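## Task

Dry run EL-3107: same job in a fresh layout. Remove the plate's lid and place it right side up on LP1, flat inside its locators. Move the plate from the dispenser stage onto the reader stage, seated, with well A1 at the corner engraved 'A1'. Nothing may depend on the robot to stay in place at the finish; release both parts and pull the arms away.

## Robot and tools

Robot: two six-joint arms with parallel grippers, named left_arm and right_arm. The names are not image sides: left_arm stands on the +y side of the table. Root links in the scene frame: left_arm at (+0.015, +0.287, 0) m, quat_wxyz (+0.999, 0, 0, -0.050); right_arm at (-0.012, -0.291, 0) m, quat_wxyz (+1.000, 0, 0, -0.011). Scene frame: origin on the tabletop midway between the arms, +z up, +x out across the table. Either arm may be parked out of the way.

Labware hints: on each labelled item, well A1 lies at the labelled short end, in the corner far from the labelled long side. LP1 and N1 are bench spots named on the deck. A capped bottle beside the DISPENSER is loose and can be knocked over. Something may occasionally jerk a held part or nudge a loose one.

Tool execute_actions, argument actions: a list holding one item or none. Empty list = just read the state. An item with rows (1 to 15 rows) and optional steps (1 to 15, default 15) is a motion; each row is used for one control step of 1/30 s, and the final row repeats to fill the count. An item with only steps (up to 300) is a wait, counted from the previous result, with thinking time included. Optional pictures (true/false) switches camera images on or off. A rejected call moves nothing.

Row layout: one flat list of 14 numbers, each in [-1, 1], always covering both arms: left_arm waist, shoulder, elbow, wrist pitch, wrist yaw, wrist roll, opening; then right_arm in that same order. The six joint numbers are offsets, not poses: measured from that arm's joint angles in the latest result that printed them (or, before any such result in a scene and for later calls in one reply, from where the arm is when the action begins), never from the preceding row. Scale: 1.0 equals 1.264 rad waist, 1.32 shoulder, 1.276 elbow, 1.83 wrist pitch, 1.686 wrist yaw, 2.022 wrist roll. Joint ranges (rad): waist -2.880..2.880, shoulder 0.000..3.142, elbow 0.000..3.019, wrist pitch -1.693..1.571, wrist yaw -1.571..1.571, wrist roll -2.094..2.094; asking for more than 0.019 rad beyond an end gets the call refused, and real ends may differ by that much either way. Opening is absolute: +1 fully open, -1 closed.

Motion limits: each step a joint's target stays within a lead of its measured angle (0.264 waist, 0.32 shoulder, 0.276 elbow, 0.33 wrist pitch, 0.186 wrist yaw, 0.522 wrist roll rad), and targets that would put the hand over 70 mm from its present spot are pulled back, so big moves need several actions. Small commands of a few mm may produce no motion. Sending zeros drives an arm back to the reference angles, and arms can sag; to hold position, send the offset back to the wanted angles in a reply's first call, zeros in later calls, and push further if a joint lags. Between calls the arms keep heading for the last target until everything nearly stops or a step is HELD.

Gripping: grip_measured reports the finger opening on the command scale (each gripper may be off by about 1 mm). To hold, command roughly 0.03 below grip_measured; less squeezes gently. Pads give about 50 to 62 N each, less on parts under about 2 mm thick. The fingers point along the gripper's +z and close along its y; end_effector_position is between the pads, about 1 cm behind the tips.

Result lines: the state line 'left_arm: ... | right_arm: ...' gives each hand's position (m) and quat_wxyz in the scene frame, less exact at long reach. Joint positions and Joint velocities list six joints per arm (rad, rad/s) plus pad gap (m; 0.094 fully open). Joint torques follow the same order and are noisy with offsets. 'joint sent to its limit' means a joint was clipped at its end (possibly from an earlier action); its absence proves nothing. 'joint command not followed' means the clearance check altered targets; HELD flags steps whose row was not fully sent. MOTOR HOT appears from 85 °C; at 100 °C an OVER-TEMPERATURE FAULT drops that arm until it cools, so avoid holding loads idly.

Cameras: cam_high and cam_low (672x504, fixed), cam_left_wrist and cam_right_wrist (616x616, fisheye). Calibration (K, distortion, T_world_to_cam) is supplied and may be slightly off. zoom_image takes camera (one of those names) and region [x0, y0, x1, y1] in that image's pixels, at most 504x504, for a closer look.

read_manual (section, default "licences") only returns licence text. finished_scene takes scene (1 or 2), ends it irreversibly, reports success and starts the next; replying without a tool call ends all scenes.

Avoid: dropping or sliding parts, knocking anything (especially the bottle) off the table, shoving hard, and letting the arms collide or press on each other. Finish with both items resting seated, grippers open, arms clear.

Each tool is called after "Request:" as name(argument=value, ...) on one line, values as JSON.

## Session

Request:
execute_actions(actions=[])

Scene clock: 0.00 s of 9600.00 s.
left_arm: end_effector_position=(+0.2157, +0.0933, +0.3676) grip_measured=+1.000 end_effector_quat_wxyz=(+0.037, -0.188, +0.971, -0.146) | right_arm: end_effector_position=(+0.3968, -0.4524, +0.2919) grip_measured=+1.000 end_effector_quat_wxyz=(-0.034, -0.508, +0.860, -0.033)
Joint positions: left_arm=[-0.586  0.935  1.275 -1.636  0.128 -1.087  0.094] | right_arm=[-0.316  1.484  1.545 -1.626  0.095 -1.404  0.094]
Joint velocities: left_arm=[-0.005 -0.015 -0.022  0.002 -0.037 -0.007  0.   ] | right_arm=[-0.015 -0.005  0.007 -0.012 -0.007 -0.007  0.   ]
Joint torques (N m, as the arm reports them, + toward a larger angle): no reading
Motor temperatures (°C, as the motors report them): left_arm=[32 31 33 32 31 30] | right_arm=[31 30 32 29 32 31]
camera_calibration (this result's frames):
cam_left_wrist: T_world_to_cam=[[0.353851, -0.889188, 0.290058, -0.0982492], [-0.82063, -0.146373, 0.552396, -0.00491818], [-0.448727, -0.433496, -0.781489, 0.553172], [0, 0, 0, 1]] pos_world=[0.278953, 0.151716, 0.463513]
cam_right_wrist: T_world_to_cam=[[0.876617, -0.481157, 0.00559274, -0.567087], [-0.363361, -0.654296, 0.663223, -0.340567], [-0.315455, -0.583425, -0.748401, 0.206859], [0, 0, 0, 1]] pos_world=[0.438623, -0.375003, 0.383857]

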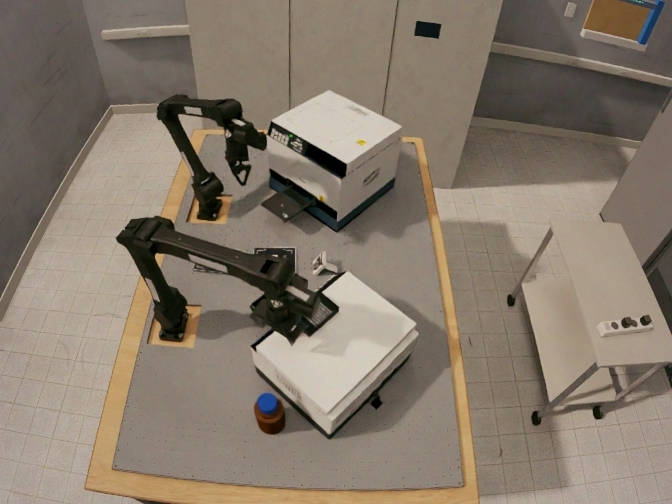

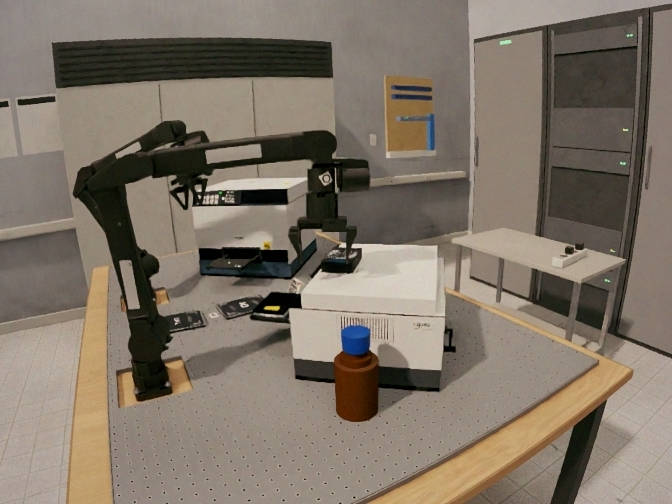

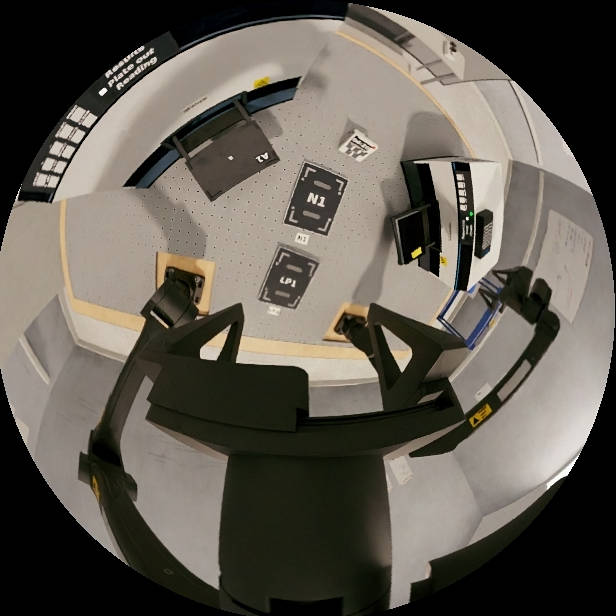

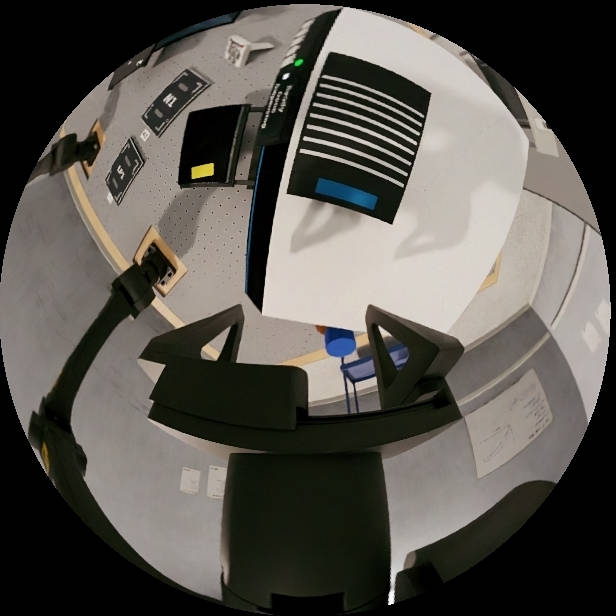

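Request:
execute_actions(actions=[{"rows":[[0,0,0,0,-0.076,0.2,1,0,-0.2,0,0,0,0,1],[0,0,0,0,-0.076,0.4,1,-0.1,-0.4,-0.1,0.1,0,0,1],[0,0,0,0,-0.076,0.6,1,-0.4,-0.68,-0.39,0.3,0,0,1]]}], pictures=false)

Request:
execute_actions(actions=[{"steps":25}], pictures=false)

Scene clock: 4.17 s of 9600.00 s.
left_arm: end_effector_position=(+0.2296, +0.1097, +0.3662) grip_measured=+1.000 end_effector_quat_wxyz=(+0.129, +0.342, +0.930, -0.046) | right_arm: end_effector_position=(+0.2002, -0.5479, +0.3610) grip_measured=+1.000 end_effector_quat_wxyz=(+0.109, -0.250, +0.904, -0.329)
Joint positions: left_arm=[-0.586  0.935  1.275 -1.636  0.002  0.018  0.094] | right_arm=[-0.806  0.798  1.061 -1.132  0.098 -1.404  0.094]
Joint velocities: left_arm=[-0.015 -0.005 -0.007 -0.012 -0.037  0.681  0.   ] | right_arm=[-0.357 -1.802 -0.125  0.315 -0.007 -0.007  0.   ]
Joint torques (N m, as the arm reports them, + toward a larger angle): left_arm=[ 1.34 -4.53  9.88  0.7  -0.24  0.14] | right_arm=[ 0.38 -3.38 10.52  2.81 -0.09  0.13]
Motor temperatures (°C, as the motors report them): left_arm=[32 31 34 32 31 30] | right_arm=[31 30 33 29 32 31]
Steps of this call (steps 1 to 90: nothing new was sent; then 0.67 s passed at rest; steps 91 to 105: all 15 steps of this action). Readings (joint positions):
91: left_arm=[-0.587 0.935 1.275 -1.636 0.076 -1.033] | right_arm=[-0.316 1.478 1.545 -1.625 0.095 -1.404]
92: left_arm=[-0.586 0.935 1.275 -1.636 0.027 -0.942] | right_arm=[-0.319 1.463 1.528 -1.606 0.094 -1.404]
94: left_arm=[-0.586 0.935 1.275 -1.636 0.005 -0.748] | right_arm=[-0.352 1.387 1.440 -1.493 0.091 -1.404]
98: left_arm=[-0.586 0.935 1.275 -1.636 0.002 -0.360] | right_arm=[-0.523 1.182 1.222 -1.269 0.091 -1.404]
105: the state above

Scene clock: 5.00 s of 9600.00 s.
left_arm: end_effector_position=(+0.2296, +0.1097, +0.3662) grip_measured=+1.000 end_effector_quat_wxyz=(+0.131, +0.387, +0.912, -0.039) | right_arm: end_effector_position=(+0.1656, -0.5152, +0.4195) grip_measured=+1.000 end_effector_quat_wxyz=(+0.156, -0.227, +0.863, -0.423)
Joint positions: left_arm=[-0.586  0.935  1.275 -1.636  0.002  0.117  0.094] | right_arm=[-0.818  0.593  1.046 -1.092  0.097 -1.404  0.094]
Joint velocities: left_arm=[-0.005 -0.005 -0.017 -0.012  0.022  0.051  0.   ] | right_arm=[-0.015 -0.015  0.007 -0.002  0.125 -0.051  0.   ]
Joint torques (N m, as the arm reports them, + toward a larger angle): left_arm=[ 1.2  -4.93 10.02  0.82 -0.24  0.15] | right_arm=[-0.68  0.49 10.45  3.15 -0.1   0.15]
Motor temperatures (°C, as the motors report them): left_arm=[32 31 34 32 31 30] | right_arm=[31 30 33 29 32 31]
Steps of this call (steps 1 to 25: the robot went on to your last target). Readings (joint positions):
1: left_arm=[-0.586 0.935 1.275 -1.636 0.002 0.038] | right_arm=[-0.814 0.737 1.058 -1.121 0.098 -1.404]
2: left_arm=[-0.586 0.935 1.275 -1.636 0.002 0.054] | right_arm=[-0.818 0.678 1.057 -1.110 0.098 -1.404]
4: left_arm=[-0.586 0.935 1.275 -1.636 0.002 0.077] | right_arm=[-0.818 0.577 1.057 -1.095 0.098 -1.404]
8: left_arm=[-0.586 0.935 1.275 -1.636 0.002 0.101] | right_arm=[-0.818 0.517 1.057 -1.093 0.097 -1.404]
25: the state above

Request:
execute_actions(actions=[{"rows":[[-0.05,0.15,0.12,0,0,0.1,1,0,0,0,0,0,0,1],[-0.1,0.3,0.25,0,0,0.2,1,0,0,0,0,0,0,1],[-0.15,0.45,0.37,0.02,0,0.3,1,0,0,0,0,0,0,1],[-0.2,0.6,0.5,0.02,0,0.4,1,0,0,0,0,0,0,1],[-0.245,0.83,0.623,0.04,0,0.61,1,0,0,0,0,0,0,1]]}], pictures=false)

Request:
execute_actions(actions=[{"steps":35}])

Scene clock: 6.10 s of 9600.00 s.
left_arm: end_effector_position=(+0.3062, -0.1300, +0.3499) grip_measured=+1.000 end_effector_quat_wxyz=(+0.093, +0.766, +0.636, -0.008) | right_arm: end_effector_position=(+0.1656, -0.5152, +0.4195) grip_measured=+1.000 end_effector_quat_wxyz=(+0.156, -0.227, +0.863, -0.423)
Joint positions: left_arm=[-0.86   1.571  1.788 -1.601  0.     0.795  0.094] | right_arm=[-0.818  0.593  1.046 -1.092  0.097 -1.404  0.094]
Joint velocities: left_arm=[-0.181  1.519  1.096  0.022 -0.007  1.414  0.   ] | right_arm=[ 0.005 -0.015  0.002 -0.002  0.037 -0.007  0.   ]
Joint torques (N m, as the arm reports them, + toward a larger angle): left_arm=[  0.76 -11.92  13.42   1.16  -0.02   0.1 ] | right_arm=[-0.39  0.94 10.32  2.45  0.01  0.15]
Motor temperatures (°C, as the motors report them): left_arm=[32 31 34 32 31 30] | right_arm=[31 30 33 29 32 31]
Steps of this call (steps 1 to 15: the robot went on to your last target; steps 16 to 18: nothing new was sent; steps 19 to 33: all 15 steps of this action). Readings (joint positions):
19: left_arm=[-0.589 0.946 1.283 -1.639 0.001 0.142] | right_arm=[-0.818 0.593 1.046 -1.092 0.097 -1.404]
20: left_arm=[-0.599 0.971 1.313 -1.644 0.001 0.181] | right_arm=[-0.818 0.593 1.046 -1.092 0.097 -1.404]
22: left_arm=[-0.638 1.052 1.393 -1.642 0.000 0.274] | right_arm=[-0.818 0.593 1.046 -1.092 0.097 -1.404]
26: left_arm=[-0.754 1.228 1.530 -1.621 0.000 0.451] | right_arm=[-0.818 0.593 1.046 -1.092 0.097 -1.404]
33: the state above

Scene clock: 7.27 s of 9600.00 s.
left_arm: end_effector_position=(+0.3651, -0.2388, +0.1770) grip_measured=+1.000 end_effector_quat_wxyz=(-0.015, +0.917, +0.398, -0.003) | right_arm: end_effector_position=(+0.1656, -0.5152, +0.4195) grip_measured=+1.000 end_effector_quat_wxyz=(+0.156, -0.227, +0.863, -0.423)
Joint positions: left_arm=[-0.882  2.052  2.021 -1.571  0.     1.341  0.094] | right_arm=[-0.818  0.593  1.046 -1.092  0.097 -1.404  0.094]
Joint velocities: left_arm=[-0.005 -0.005  0.002 -0.007 -0.066  0.037  0.   ] | right_arm=[-0.015 -0.015  0.007  0.002  0.11  -0.037  0.   ]
Joint torques (N m, as the arm reports them, + toward a larger angle): left_arm=[  0.5  -22.66  13.83   0.65  -0.01   0.16] | right_arm=[-0.4   0.98 10.24  2.47  0.01  0.15]
Motor temperatures (°C, as the motors report them): left_arm=[32 31 34 32 31 30] | right_arm=[31 30 33 29 32 31]
Steps of this call (steps 1 to 35: the robot went on to your last target). Readings (joint positions):
1: left_arm=[-0.865 1.621 1.827 -1.599 0.000 0.846] | right_arm=[-0.818 0.593 1.046 -1.092 0.097 -1.404]
2: left_arm=[-0.868 1.671 1.863 -1.597 0.000 0.895] | right_arm=[-0.818 0.593 1.046 -1.092 0.097 -1.404]
4: left_arm=[-0.872 1.764 1.918 -1.590 0.000 0.975] | right_arm=[-0.818 0.593 1.046 -1.092 0.097 -1.404]
8: left_arm=[-0.874 1.936 1.989 -1.583 0.000 1.144] | right_arm=[-0.818 0.593 1.046 -1.092 0.097 -1.404]
35: the state above
camera_calibration (this result's frames):
cam_left_wrist: T_world_to_cam=[[-0.728963, 0.684175, 0.0227646, 0.427176], [0.558379, 0.575036, 0.597952, -0.164884], [0.396014, 0.448596, -0.801208, 0.233087], [0, 0, 0, 1]] pos_world=[0.311158, -0.302011, 0.275619]
cam_right_wrist: T_world_to_cam=[[0.271049, -0.547128, 0.791949, -0.65893], [-0.95343, -0.0395223, 0.299013, 0.0169356], [-0.132299, -0.836115, -0.532361, -0.0582547], [0, 0, 0, 1]] pos_world=[0.187043, -0.408558, 0.485763]

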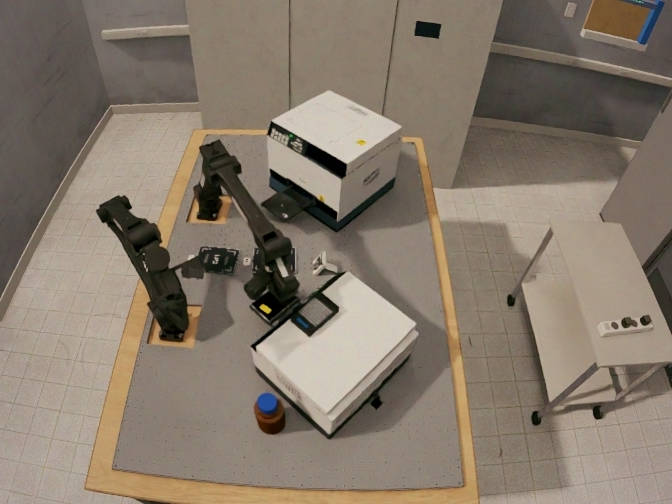

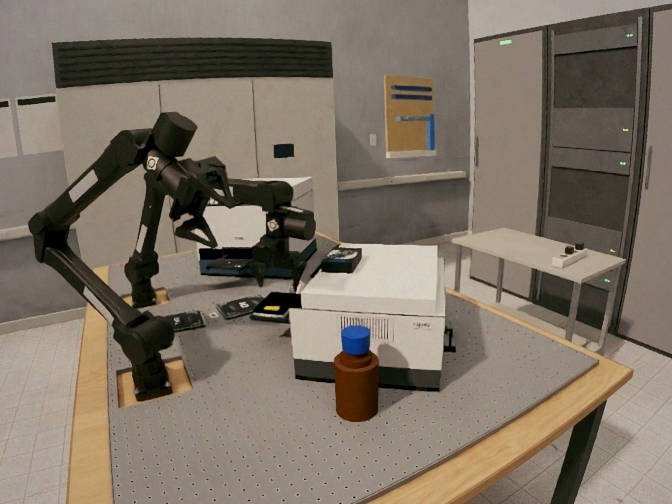

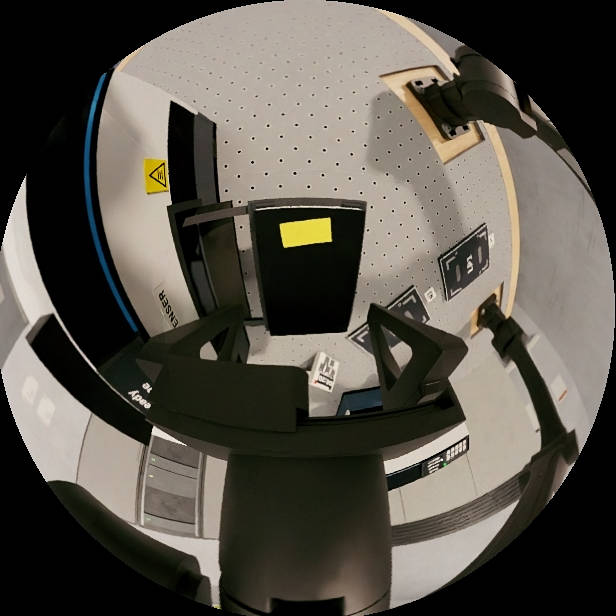

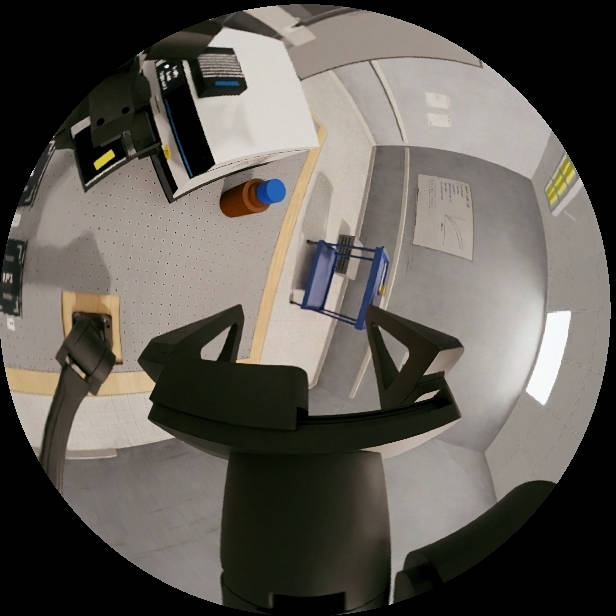

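Request:
execute_actions(actions=[{"rows":[[-0.01,-0.01,-0.02,0.02,0,-0.005,1,0,0,0,0,0,0,1],[-0.02,-0.02,-0.04,0.04,0,-0.01,1,0,0,0,0,0,0,1],[-0.024,-0.024,-0.072,0.068,0,-0.018,1,0,0,0,0,0,0,1]]}], pictures=false)

Request:
execute_actions(actions=[{"steps":10}])

Request:
zoom_image(camera="cam_left_wrist", region=[190,170,420,390])

Scene clock: 8.80 s of 9600.00 s.
left_arm: end_effector_position=(+0.3548, -0.2460, +0.1505) grip_measured=+1.000 end_effector_quat_wxyz=(-0.000, +0.916, +0.401, -0.000) | right_arm: end_effector_position=(+0.1656, -0.5152, +0.4195) grip_measured=+1.000 end_effector_quat_wxyz=(+0.156, -0.227, +0.863, -0.423)
Joint positions: left_arm=[-0.902  2.036  1.926 -1.462  0.     1.315  0.094] | right_arm=[-0.818  0.593  1.046 -1.092  0.097 -1.404  0.094]
Joint velocities: left_arm=[-0.005  0.005  0.007 -0.017  0.007 -0.051  0.   ] | right_arm=[-0.024  0.005 -0.017 -0.007 -0.066 -0.11   0.   ]
Joint torques (N m, as the arm reports them, + toward a larger angle): left_arm=[  0.58 -21.92   9.77   0.7   -0.09  -0.07] | right_arm=[-0.41  0.98 10.24  2.46  0.01  0.15]
Motor temperatures (°C, as the motors report them): left_arm=[32 31 34 32 31 30] | right_arm=[31 30 33 29 32 31]
Steps of this call (steps 1 to 15: the robot went on to your last target; steps 16 to 31: nothing new was sent; steps 32 to 46: all 15 steps of this action). Readings (joint positions):
32: left_arm=[-0.882 2.052 2.018 -1.567 0.000 1.341] | right_arm=[-0.818 0.593 1.046 -1.092 0.097 -1.404]
33: left_arm=[-0.882 2.050 2.010 -1.554 0.000 1.339] | right_arm=[-0.818 0.593 1.046 -1.092 0.097 -1.404]
35: left_arm=[-0.885 2.038 1.969 -1.500 0.000 1.331] | right_arm=[-0.818 0.593 1.046 -1.092 0.097 -1.404]
39: left_arm=[-0.894 2.036 1.928 -1.467 0.000 1.320] | right_arm=[-0.818 0.593 1.046 -1.092 0.097 -1.404]
46: the state above

Scene clock: 9.13 s of 9600.00 s.
left_arm: end_effector_position=(+0.3548, -0.2460, +0.1505) grip_measured=+1.000 end_effector_quat_wxyz=(-0.000, +0.916, +0.401, -0.000) | right_arm: end_effector_position=(+0.1656, -0.5152, +0.4195) grip_measured=+1.000 end_effector_quat_wxyz=(+0.156, -0.227, +0.863, -0.423)
Joint positions: left_arm=[-0.902  2.036  1.926 -1.462  0.     1.313  0.094] | right_arm=[-0.818  0.593  1.046 -1.092  0.097 -1.404  0.094]
Joint velocities: left_arm=[ 0.005  0.005  0.012 -0.012 -0.022 -0.022  0.   ] | right_arm=[-0.015 -0.015 -0.012  0.002 -0.007 -0.037  0.   ]
Joint torques (N m, as the arm reports them, + toward a larger angle): left_arm=[ -0.14 -21.17   9.96   0.78  -0.01  -0.05] | right_arm=[-0.37  0.98 10.24  2.46  0.01  0.15]
Motor temperatures (°C, as the motors report them): left_arm=[32 31 34 32 31 30] | right_arm=[31 30 33 29 32 31]
Steps of this call (steps 1 to 10: the robot went on to your last target). Readings (joint positions):
1: left_arm=[-0.902 2.036 1.926 -1.462 0.000 1.315] | right_arm=[-0.818 0.593 1.046 -1.092 0.097 -1.404]
2: left_arm=[-0.902 2.036 1.926 -1.462 0.000 1.315] | right_arm=[-0.818 0.593 1.046 -1.092 0.097 -1.404]
4: left_arm=[-0.902 2.036 1.926 -1.462 0.000 1.314] | right_arm=[-0.818 0.593 1.046 -1.092 0.097 -1.404]
8: left_arm=[-0.902 2.036 1.926 -1.462 0.000 1.314] | right_arm=[-0.818 0.593 1.046 -1.092 0.097 -1.404]
10: the state above
camera_calibration (this result's frames):
cam_left_wrist: T_world_to_cam=[[-0.734298, 0.678795, -0.00659107, 0.430165], [0.543888, 0.594115, 0.592632, -0.128559], [0.406192, 0.431584, -0.805446, 0.212009], [0, 0, 0, 1]] pos_world=[0.299675, -0.307115, 0.249785]
cam_right_wrist: T_world_to_cam=[[0.271049, -0.547128, 0.791949, -0.65893], [-0.95343, -0.0395223, 0.299013, 0.0169356], [-0.132299, -0.836115, -0.532361, -0.0582547], [0, 0, 0, 1]] pos_world=[0.187043, -0.408558, 0.485763]

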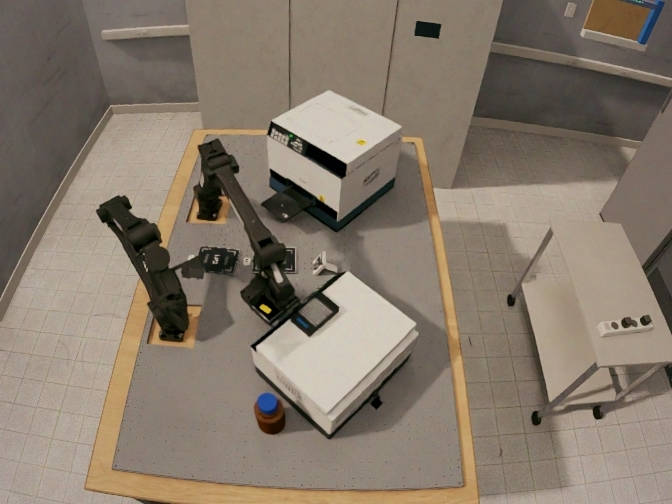

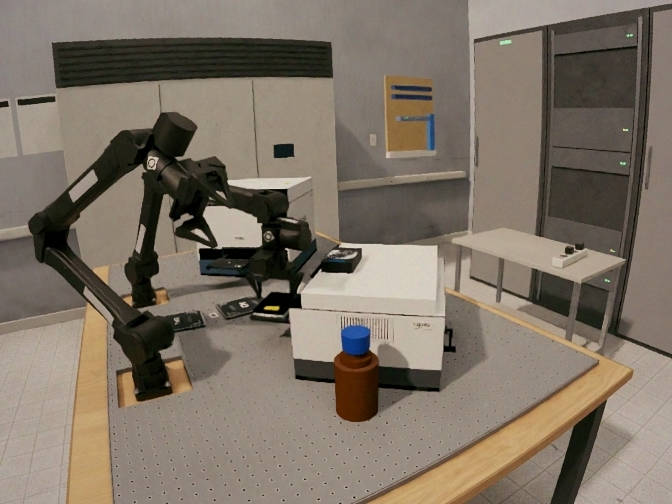

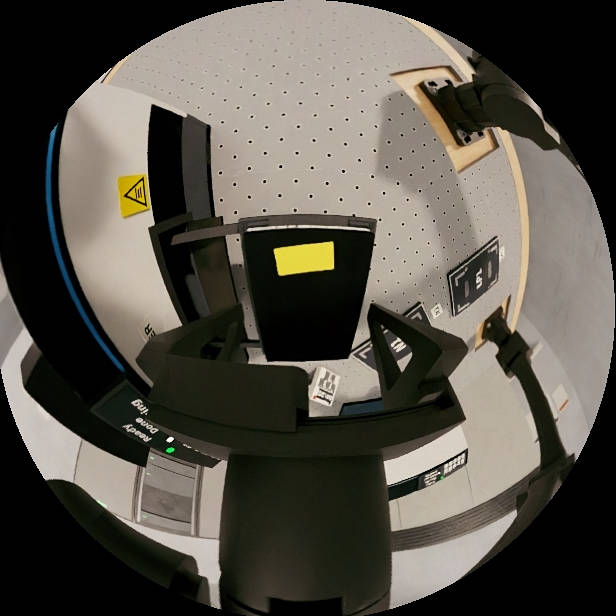

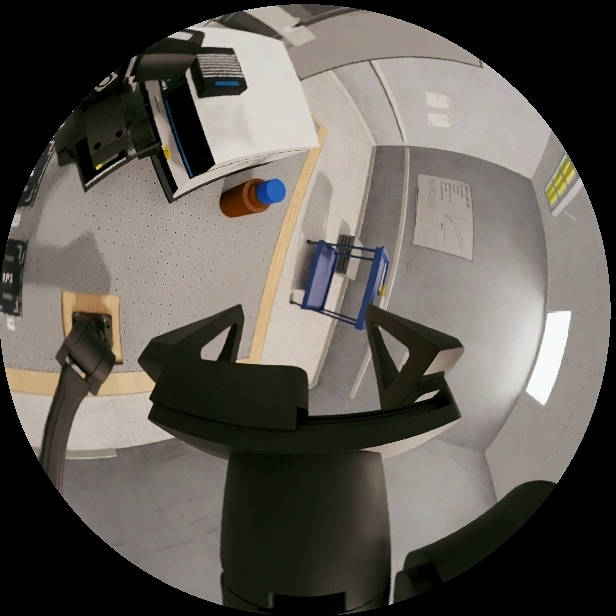

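Region (190, 170, 420, 390) of cam_left_wrist's 616x616 image, scaled by 2.191, with more detail than that image has; it fills the top 482 rows of this view, and the rest is white.

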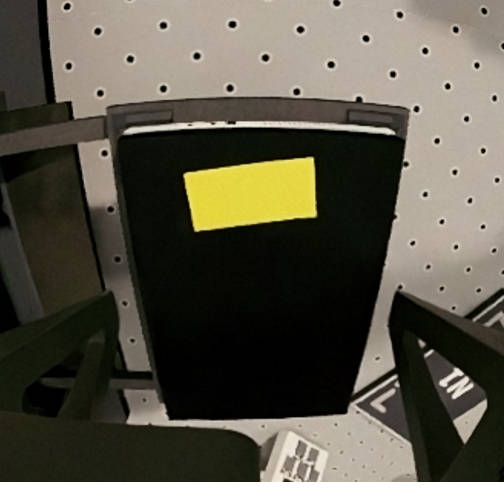

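Request:
execute_actions(actions=[{"rows":[[0,0,-0.01,0.008,0,0,1,0,0,0,0,0,0,1],[0,0,-0.02,0.016,0,0,1,0,0,0,0,0,0,1]]}])

Request:
zoom_image(camera="cam_left_wrist", region=[190,170,420,390])

Scene clock: 10.73 s of 9600.00 s.
left_arm: end_effector_position=(+0.3527, -0.2427, +0.1416) grip_measured=+1.000 end_effector_quat_wxyz=(-0.006, +0.916, +0.401, -0.001) | right_arm: end_effector_position=(+0.1656, -0.5152, +0.4195) grip_measured=+1.000 end_effector_quat_wxyz=(+0.156, -0.227, +0.863, -0.423)
Joint positions: left_arm=[-0.902  2.036  1.902 -1.449  0.     1.313  0.094] | right_arm=[-0.818  0.593  1.046 -1.092  0.097 -1.404  0.094]
Joint velocities: left_arm=[-0.005 -0.015 -0.007  0.017  0.007 -0.007  0.   ] | right_arm=[-0.005 -0.005  0.012  0.002  0.007 -0.022  0.   ]
Joint torques (N m, as the arm reports them, + toward a larger angle): left_arm=[  1.43 -19.93   9.43   0.69  -0.06   0.02] | right_arm=[-0.38  0.98 10.25  2.45  0.01  0.15]
Motor temperatures (°C, as the motors report them): left_arm=[32 31 35 32 31 30] | right_arm=[31 30 33 29 32 31]
Steps of this call (steps 1 to 15: the robot went on to your last target; steps 16 to 33: nothing new was sent; steps 34 to 48: all 15 steps of this action). Readings (joint positions):
34: left_arm=[-0.902 2.036 1.925 -1.462 0.000 1.313] | right_arm=[-0.818 0.593 1.046 -1.092 0.097 -1.404]
35: left_arm=[-0.902 2.036 1.922 -1.459 0.000 1.313] | right_arm=[-0.818 0.593 1.046 -1.092 0.097 -1.404]
37: left_arm=[-0.902 2.036 1.914 -1.451 0.000 1.313] | right_arm=[-0.818 0.593 1.046 -1.092 0.097 -1.404]
41: left_arm=[-0.902 2.036 1.902 -1.449 0.000 1.313] | right_arm=[-0.818 0.593 1.046 -1.092 0.097 -1.404]
48: the state above
camera_calibration (this result's frames):
cam_left_wrist: T_world_to_cam=[[-0.734305, 0.678807, 0.00411141, 0.424901], [0.547426, 0.58858, 0.594893, -0.126962], [0.401398, 0.439084, -0.803794, 0.207527], [0, 0, 0, 1]] pos_world=[0.298208, -0.30482, 0.24059]
cam_right_wrist: T_world_to_cam=[[0.271049, -0.547128, 0.791949, -0.65893], [-0.95343, -0.0395223, 0.299013, 0.0169356], [-0.132299, -0.836115, -0.532361, -0.0582547], [0, 0, 0, 1]] pos_world=[0.187043, -0.408558, 0.485763]

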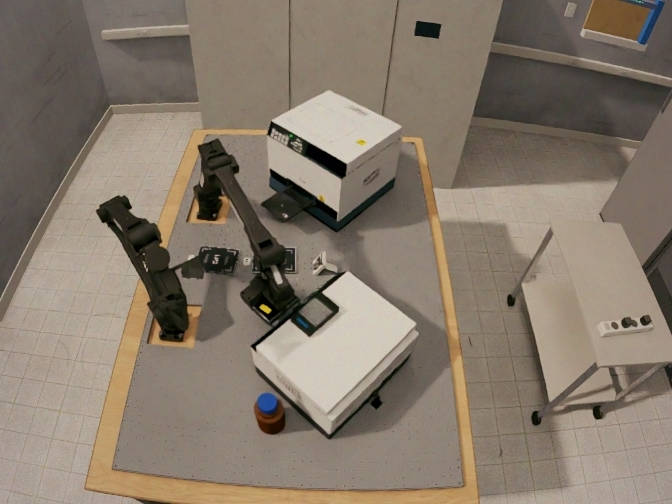

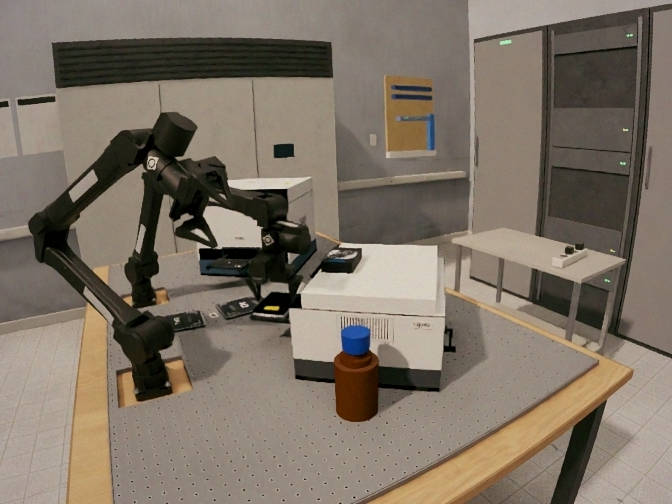

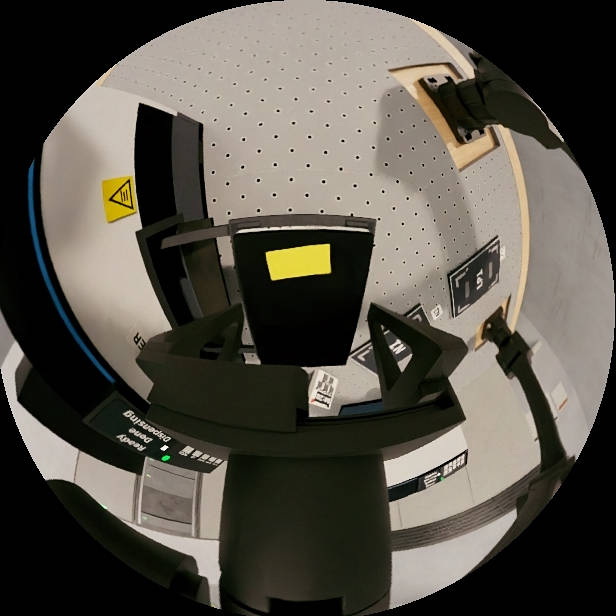

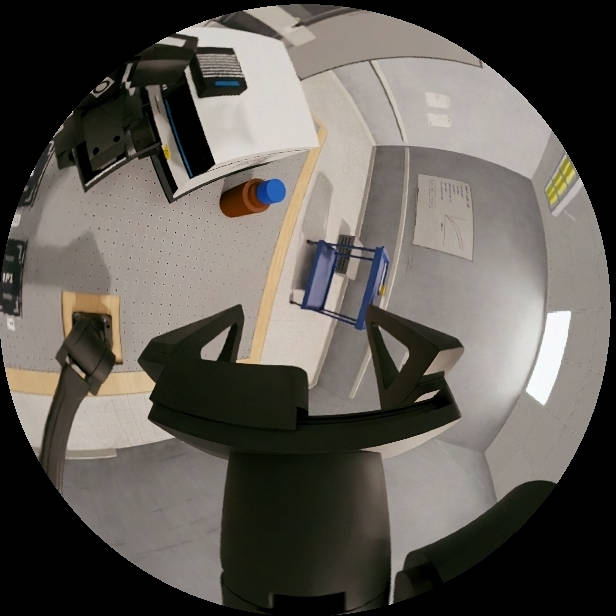

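Region (190, 170, 420, 390) of cam_left_wrist's 616x616 image, scaled by 2.191, with more detail than that image has; it fills the top 482 rows of this view, and the rest is white.

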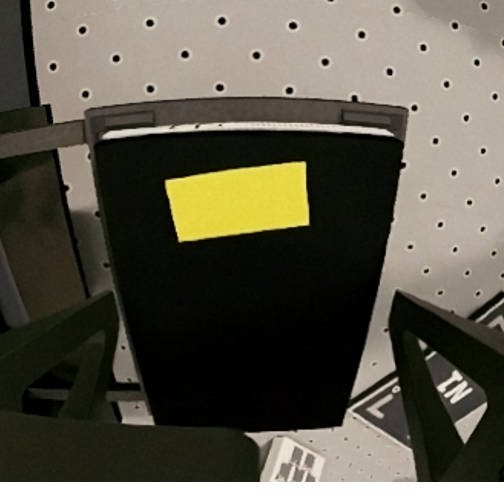

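Request:
execute_actions(actions=[{"rows":[[0,0,0.01,0.012,0,0,1,0,0,0,0,0,0,1],[0,0,0.01,0.012,0,0,1,0,0,0,0,0,0,1],[0,0,0.01,0.012,0,0,1,0,0,0,0,0,0,1],[0,0,0.01,0.012,0,0,1,0,0,0,0,0,0,1],[0,0,0.01,0.012,0,0,1,0,0,0,0,0,0,1],[0,0.015,0.01,0.012,0,0,1,0,0,0,0,0,0,1],[0,0.025,0.01,0.012,0,0,1,0,0,0,0,0,0,1]]}])

Request:
zoom_image(camera="cam_left_wrist", region=[190,170,420,390])

Request:
zoom_image(camera="cam_low", region=[230,260,320,335])

Scene clock: 12.70 s of 9600.00 s.
left_arm: end_effector_position=(+0.3536, -0.2441, +0.1414) grip_measured=+1.000 end_effector_quat_wxyz=(-0.003, +0.916, +0.401, -0.001) | right_arm: end_effector_position=(+0.1656, -0.5152, +0.4195) grip_measured=+1.000 end_effector_quat_wxyz=(+0.156, -0.227, +0.863, -0.423)
Joint positions: left_arm=[-0.902  2.037  1.902 -1.443  0.     1.313  0.094] | right_arm=[-0.818  0.593  1.046 -1.092  0.097 -1.404  0.094]
Joint velocities: left_arm=[-0.024 -0.015 -0.007  0.017 -0.022  0.007  0.   ] | right_arm=[-0.005 -0.005 -0.012  0.017 -0.022 -0.022  0.   ]
Joint torques (N m, as the arm reports them, + toward a larger angle): left_arm=[  0.94 -17.74  10.68   0.74  -0.04  -0.01] | right_arm=[-0.39  1.01 10.23  2.46  0.01  0.15]
Motor temperatures (°C, as the motors report them): left_arm=[32 32 35 32 31 30] | right_arm=[31 30 34 29 32 31]
Steps of this call (steps 1 to 15: the robot went on to your last target; steps 16 to 44: nothing new was sent; steps 45 to 59: all 15 steps of this action). Readings (joint positions):
45: left_arm=[-0.902 2.036 1.902 -1.448 0.000 1.313] | right_arm=[-0.818 0.593 1.046 -1.092 0.097 -1.404]
46: left_arm=[-0.902 2.036 1.902 -1.446 0.000 1.313] | right_arm=[-0.818 0.593 1.046 -1.092 0.097 -1.404]
48: left_arm=[-0.902 2.036 1.902 -1.443 0.000 1.313] | right_arm=[-0.818 0.593 1.046 -1.092 0.097 -1.404]
52: left_arm=[-0.902 2.036 1.902 -1.443 0.000 1.313] | right_arm=[-0.818 0.593 1.046 -1.092 0.097 -1.404]
59: the state above
camera_calibration (this result's frames):
cam_left_wrist: T_world_to_cam=[[-0.734309, 0.678813, -0.00179343, 0.427286], [0.545473, 0.591636, 0.593655, -0.124881], [0.404042, 0.434948, -0.804718, 0.20576], [0, 0, 0, 1]] pos_world=[0.298744, -0.305658, 0.240481]
cam_right_wrist: T_world_to_cam=[[0.271049, -0.547128, 0.791949, -0.65893], [-0.95343, -0.0395223, 0.299013, 0.0169356], [-0.132299, -0.836115, -0.532361, -0.0582547], [0, 0, 0, 1]] pos_world=[0.187043, -0.408558, 0.485763]

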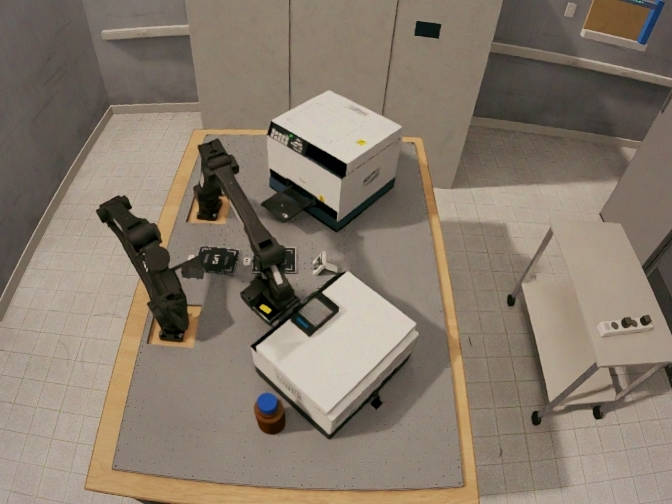

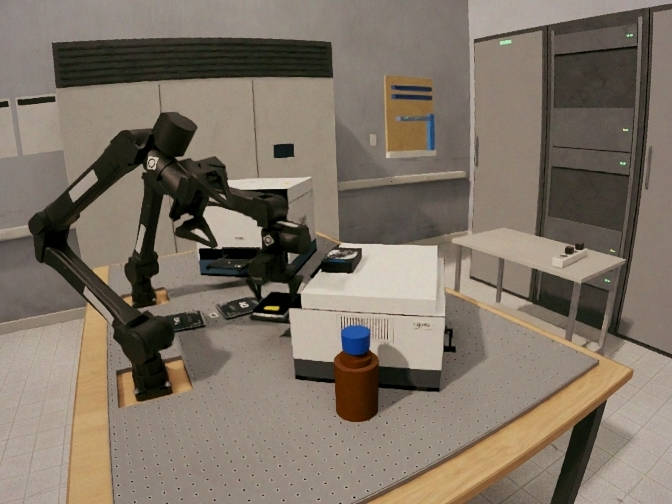

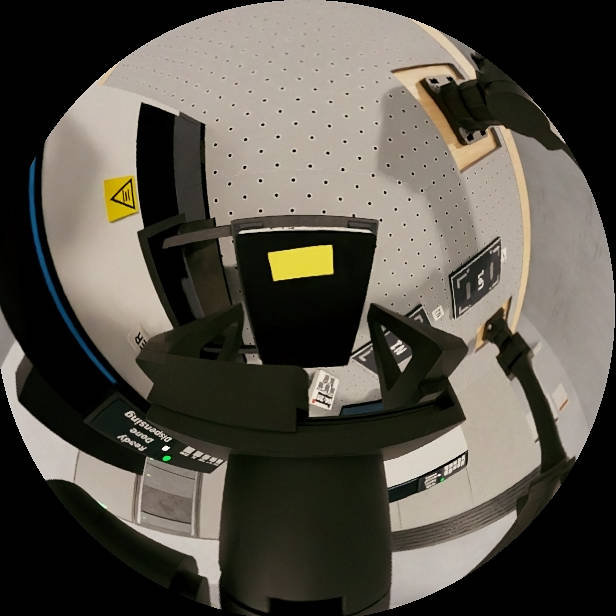

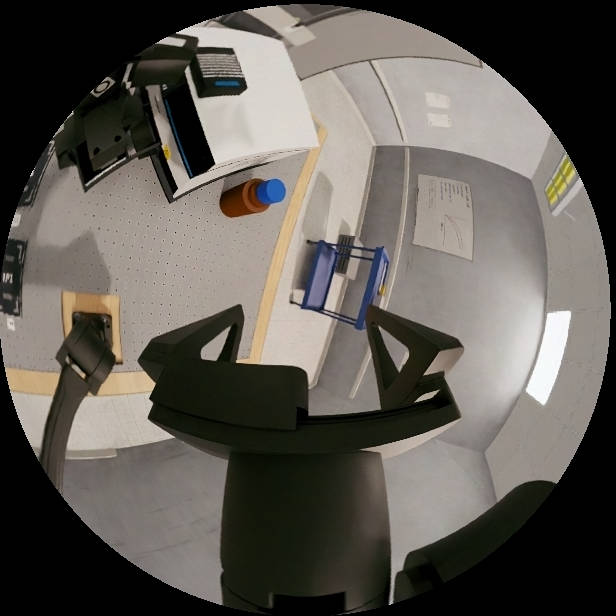

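Region (190, 170, 420, 390) of cam_left_wrist's 616x616 image, scaled by 2.191, with more detail than that image has; it fills the top 482 rows of this view, and the rest is white.

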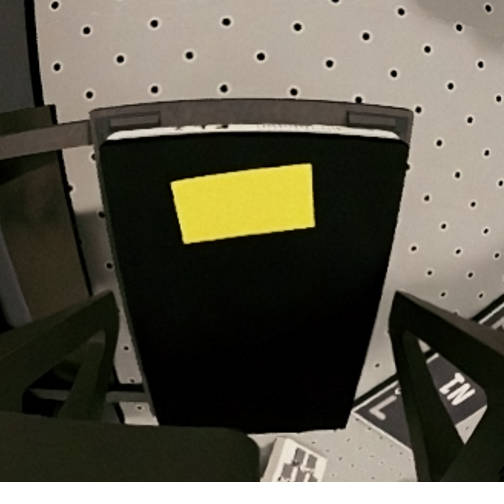

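Region (230, 260, 320, 335) of cam_low's 672x504 image, scaled by 5.600, with more detail than that image has.

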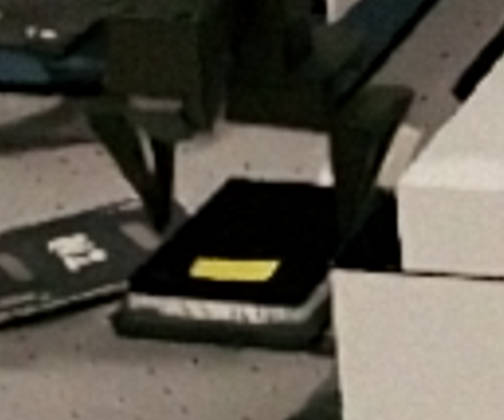

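Request:
execute_actions(actions=[{"rows":[[0,0,-0.008,0.012,0,0,1,0,0,0,0,0,0,1],[0,0,-0.016,0.018,0,0,1,0,0,0,0,0,0,1]]}])

Request:
zoom_image(camera="cam_left_wrist", region=[190,170,420,390])

Request:
zoom_image(camera="cam_low", region=[230,260,320,335])

Scene clock: 13.93 s of 9600.00 s.
left_arm: end_effector_position=(+0.3529, -0.2430, +0.1346) grip_measured=+1.000 end_effector_quat_wxyz=(-0.004, +0.916, +0.401, -0.001) | right_arm: end_effector_position=(+0.1656, -0.5152, +0.4195) grip_measured=+1.000 end_effector_quat_wxyz=(+0.156, -0.227, +0.863, -0.423)
Joint positions: left_arm=[-0.902  2.037  1.884 -1.426  0.     1.313  0.094] | right_arm=[-0.818  0.593  1.046 -1.092  0.097 -1.404  0.094]
Joint velocities: left_arm=[-0.024 -0.005  0.002 -0.007 -0.007 -0.022  0.   ] | right_arm=[-0.005 -0.015  0.002 -0.012 -0.022  0.081  0.   ]
Joint torques (N m, as the arm reports them, + toward a larger angle): left_arm=[  2.02 -19.14   9.34   0.81  -0.04   0.03] | right_arm=[-0.4   0.97 10.25  2.46  0.01  0.15]
Motor temperatures (°C, as the motors report them): left_arm=[32 32 35 32 31 30] | right_arm=[31 30 34 29 32 31]
Steps of this call (steps 1 to 15: the robot went on to your last target; steps 16 to 22: nothing new was sent; steps 23 to 37: all 15 steps of this action). Readings (joint positions):
23: left_arm=[-0.902 2.037 1.902 -1.441 0.000 1.313] | right_arm=[-0.818 0.593 1.046 -1.092 0.097 -1.404]
24: left_arm=[-0.902 2.037 1.899 -1.437 0.000 1.313] | right_arm=[-0.818 0.593 1.046 -1.092 0.097 -1.404]
26: left_arm=[-0.902 2.037 1.893 -1.428 0.000 1.313] | right_arm=[-0.818 0.593 1.046 -1.092 0.097 -1.404]
30: left_arm=[-0.902 2.037 1.884 -1.426 0.000 1.313] | right_arm=[-0.818 0.593 1.046 -1.092 0.097 -1.404]
37: the state above
camera_calibration (this result's frames):
cam_left_wrist: T_world_to_cam=[[-0.73431, 0.678814, -0.000317217, 0.425767], [0.545961, 0.590873, 0.593967, -0.121535], [0.40338, 0.435982, -0.80449, 0.20056], [0, 0, 0, 1]] pos_world=[0.298097, -0.304646, 0.233672]
cam_right_wrist: T_world_to_cam=[[0.271049, -0.547128, 0.791949, -0.65893], [-0.95343, -0.0395223, 0.299013, 0.0169356], [-0.132299, -0.836115, -0.532361, -0.0582547], [0, 0, 0, 1]] pos_world=[0.187043, -0.408558, 0.485763]

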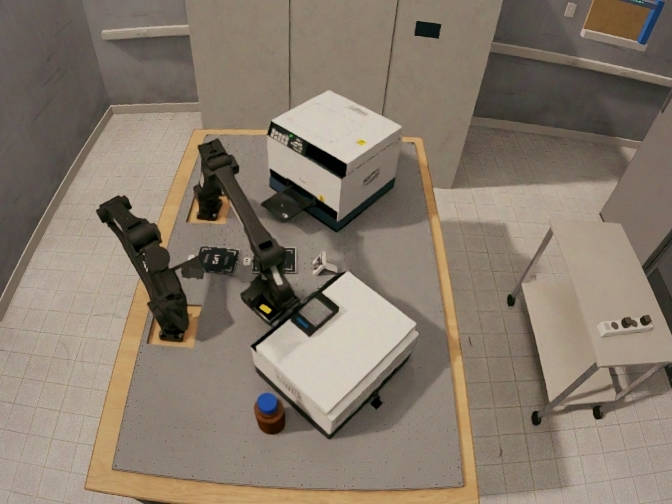

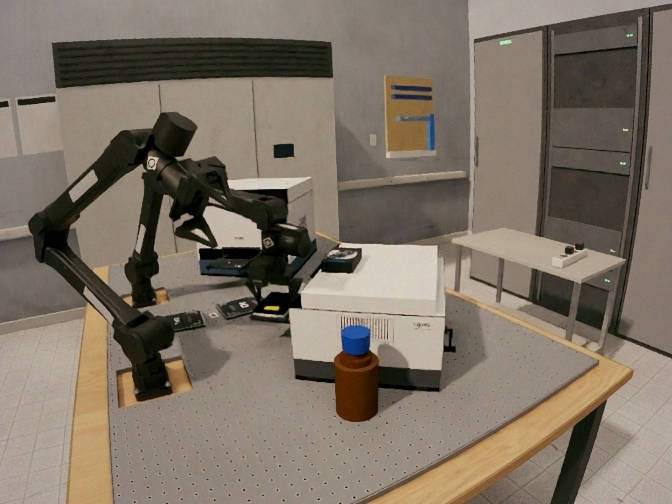

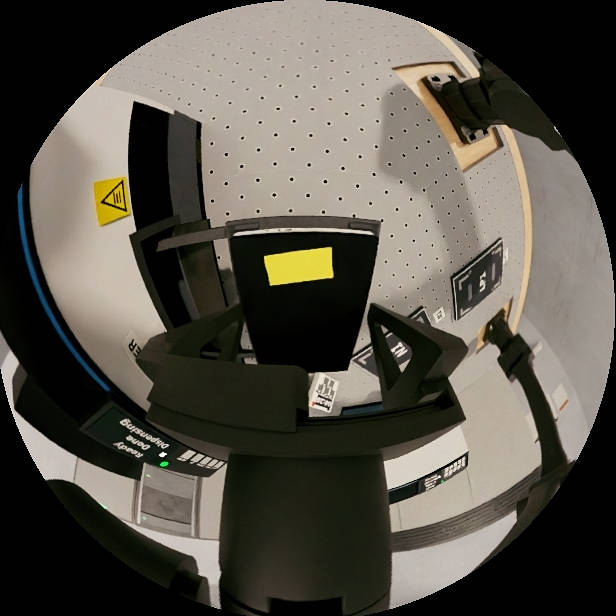

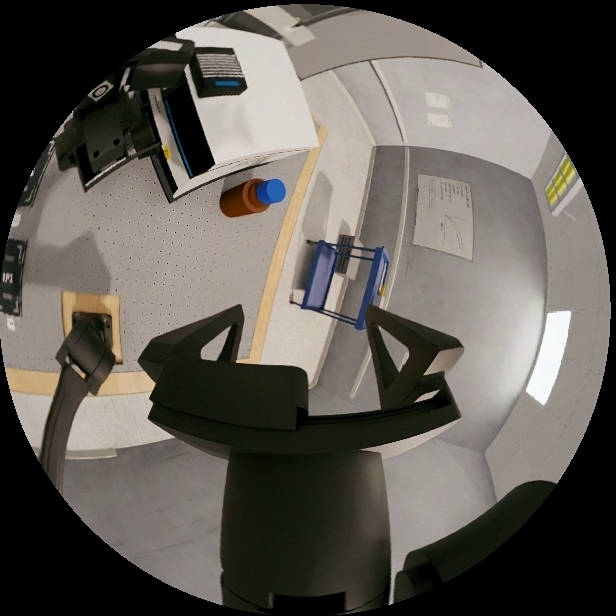

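Region (190, 170, 420, 390) of cam_left_wrist's 616x616 image, scaled by 2.191, with more detail than that image has; it fills the top 482 rows of this view, and the rest is white.

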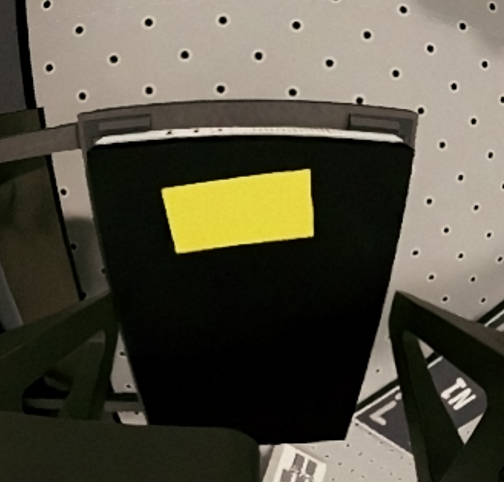

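Region (230, 260, 320, 335) of cam_low's 672x504 image, scaled by 5.600, with more detail than that image has.

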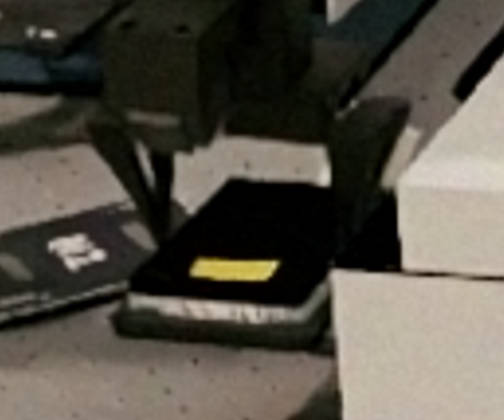

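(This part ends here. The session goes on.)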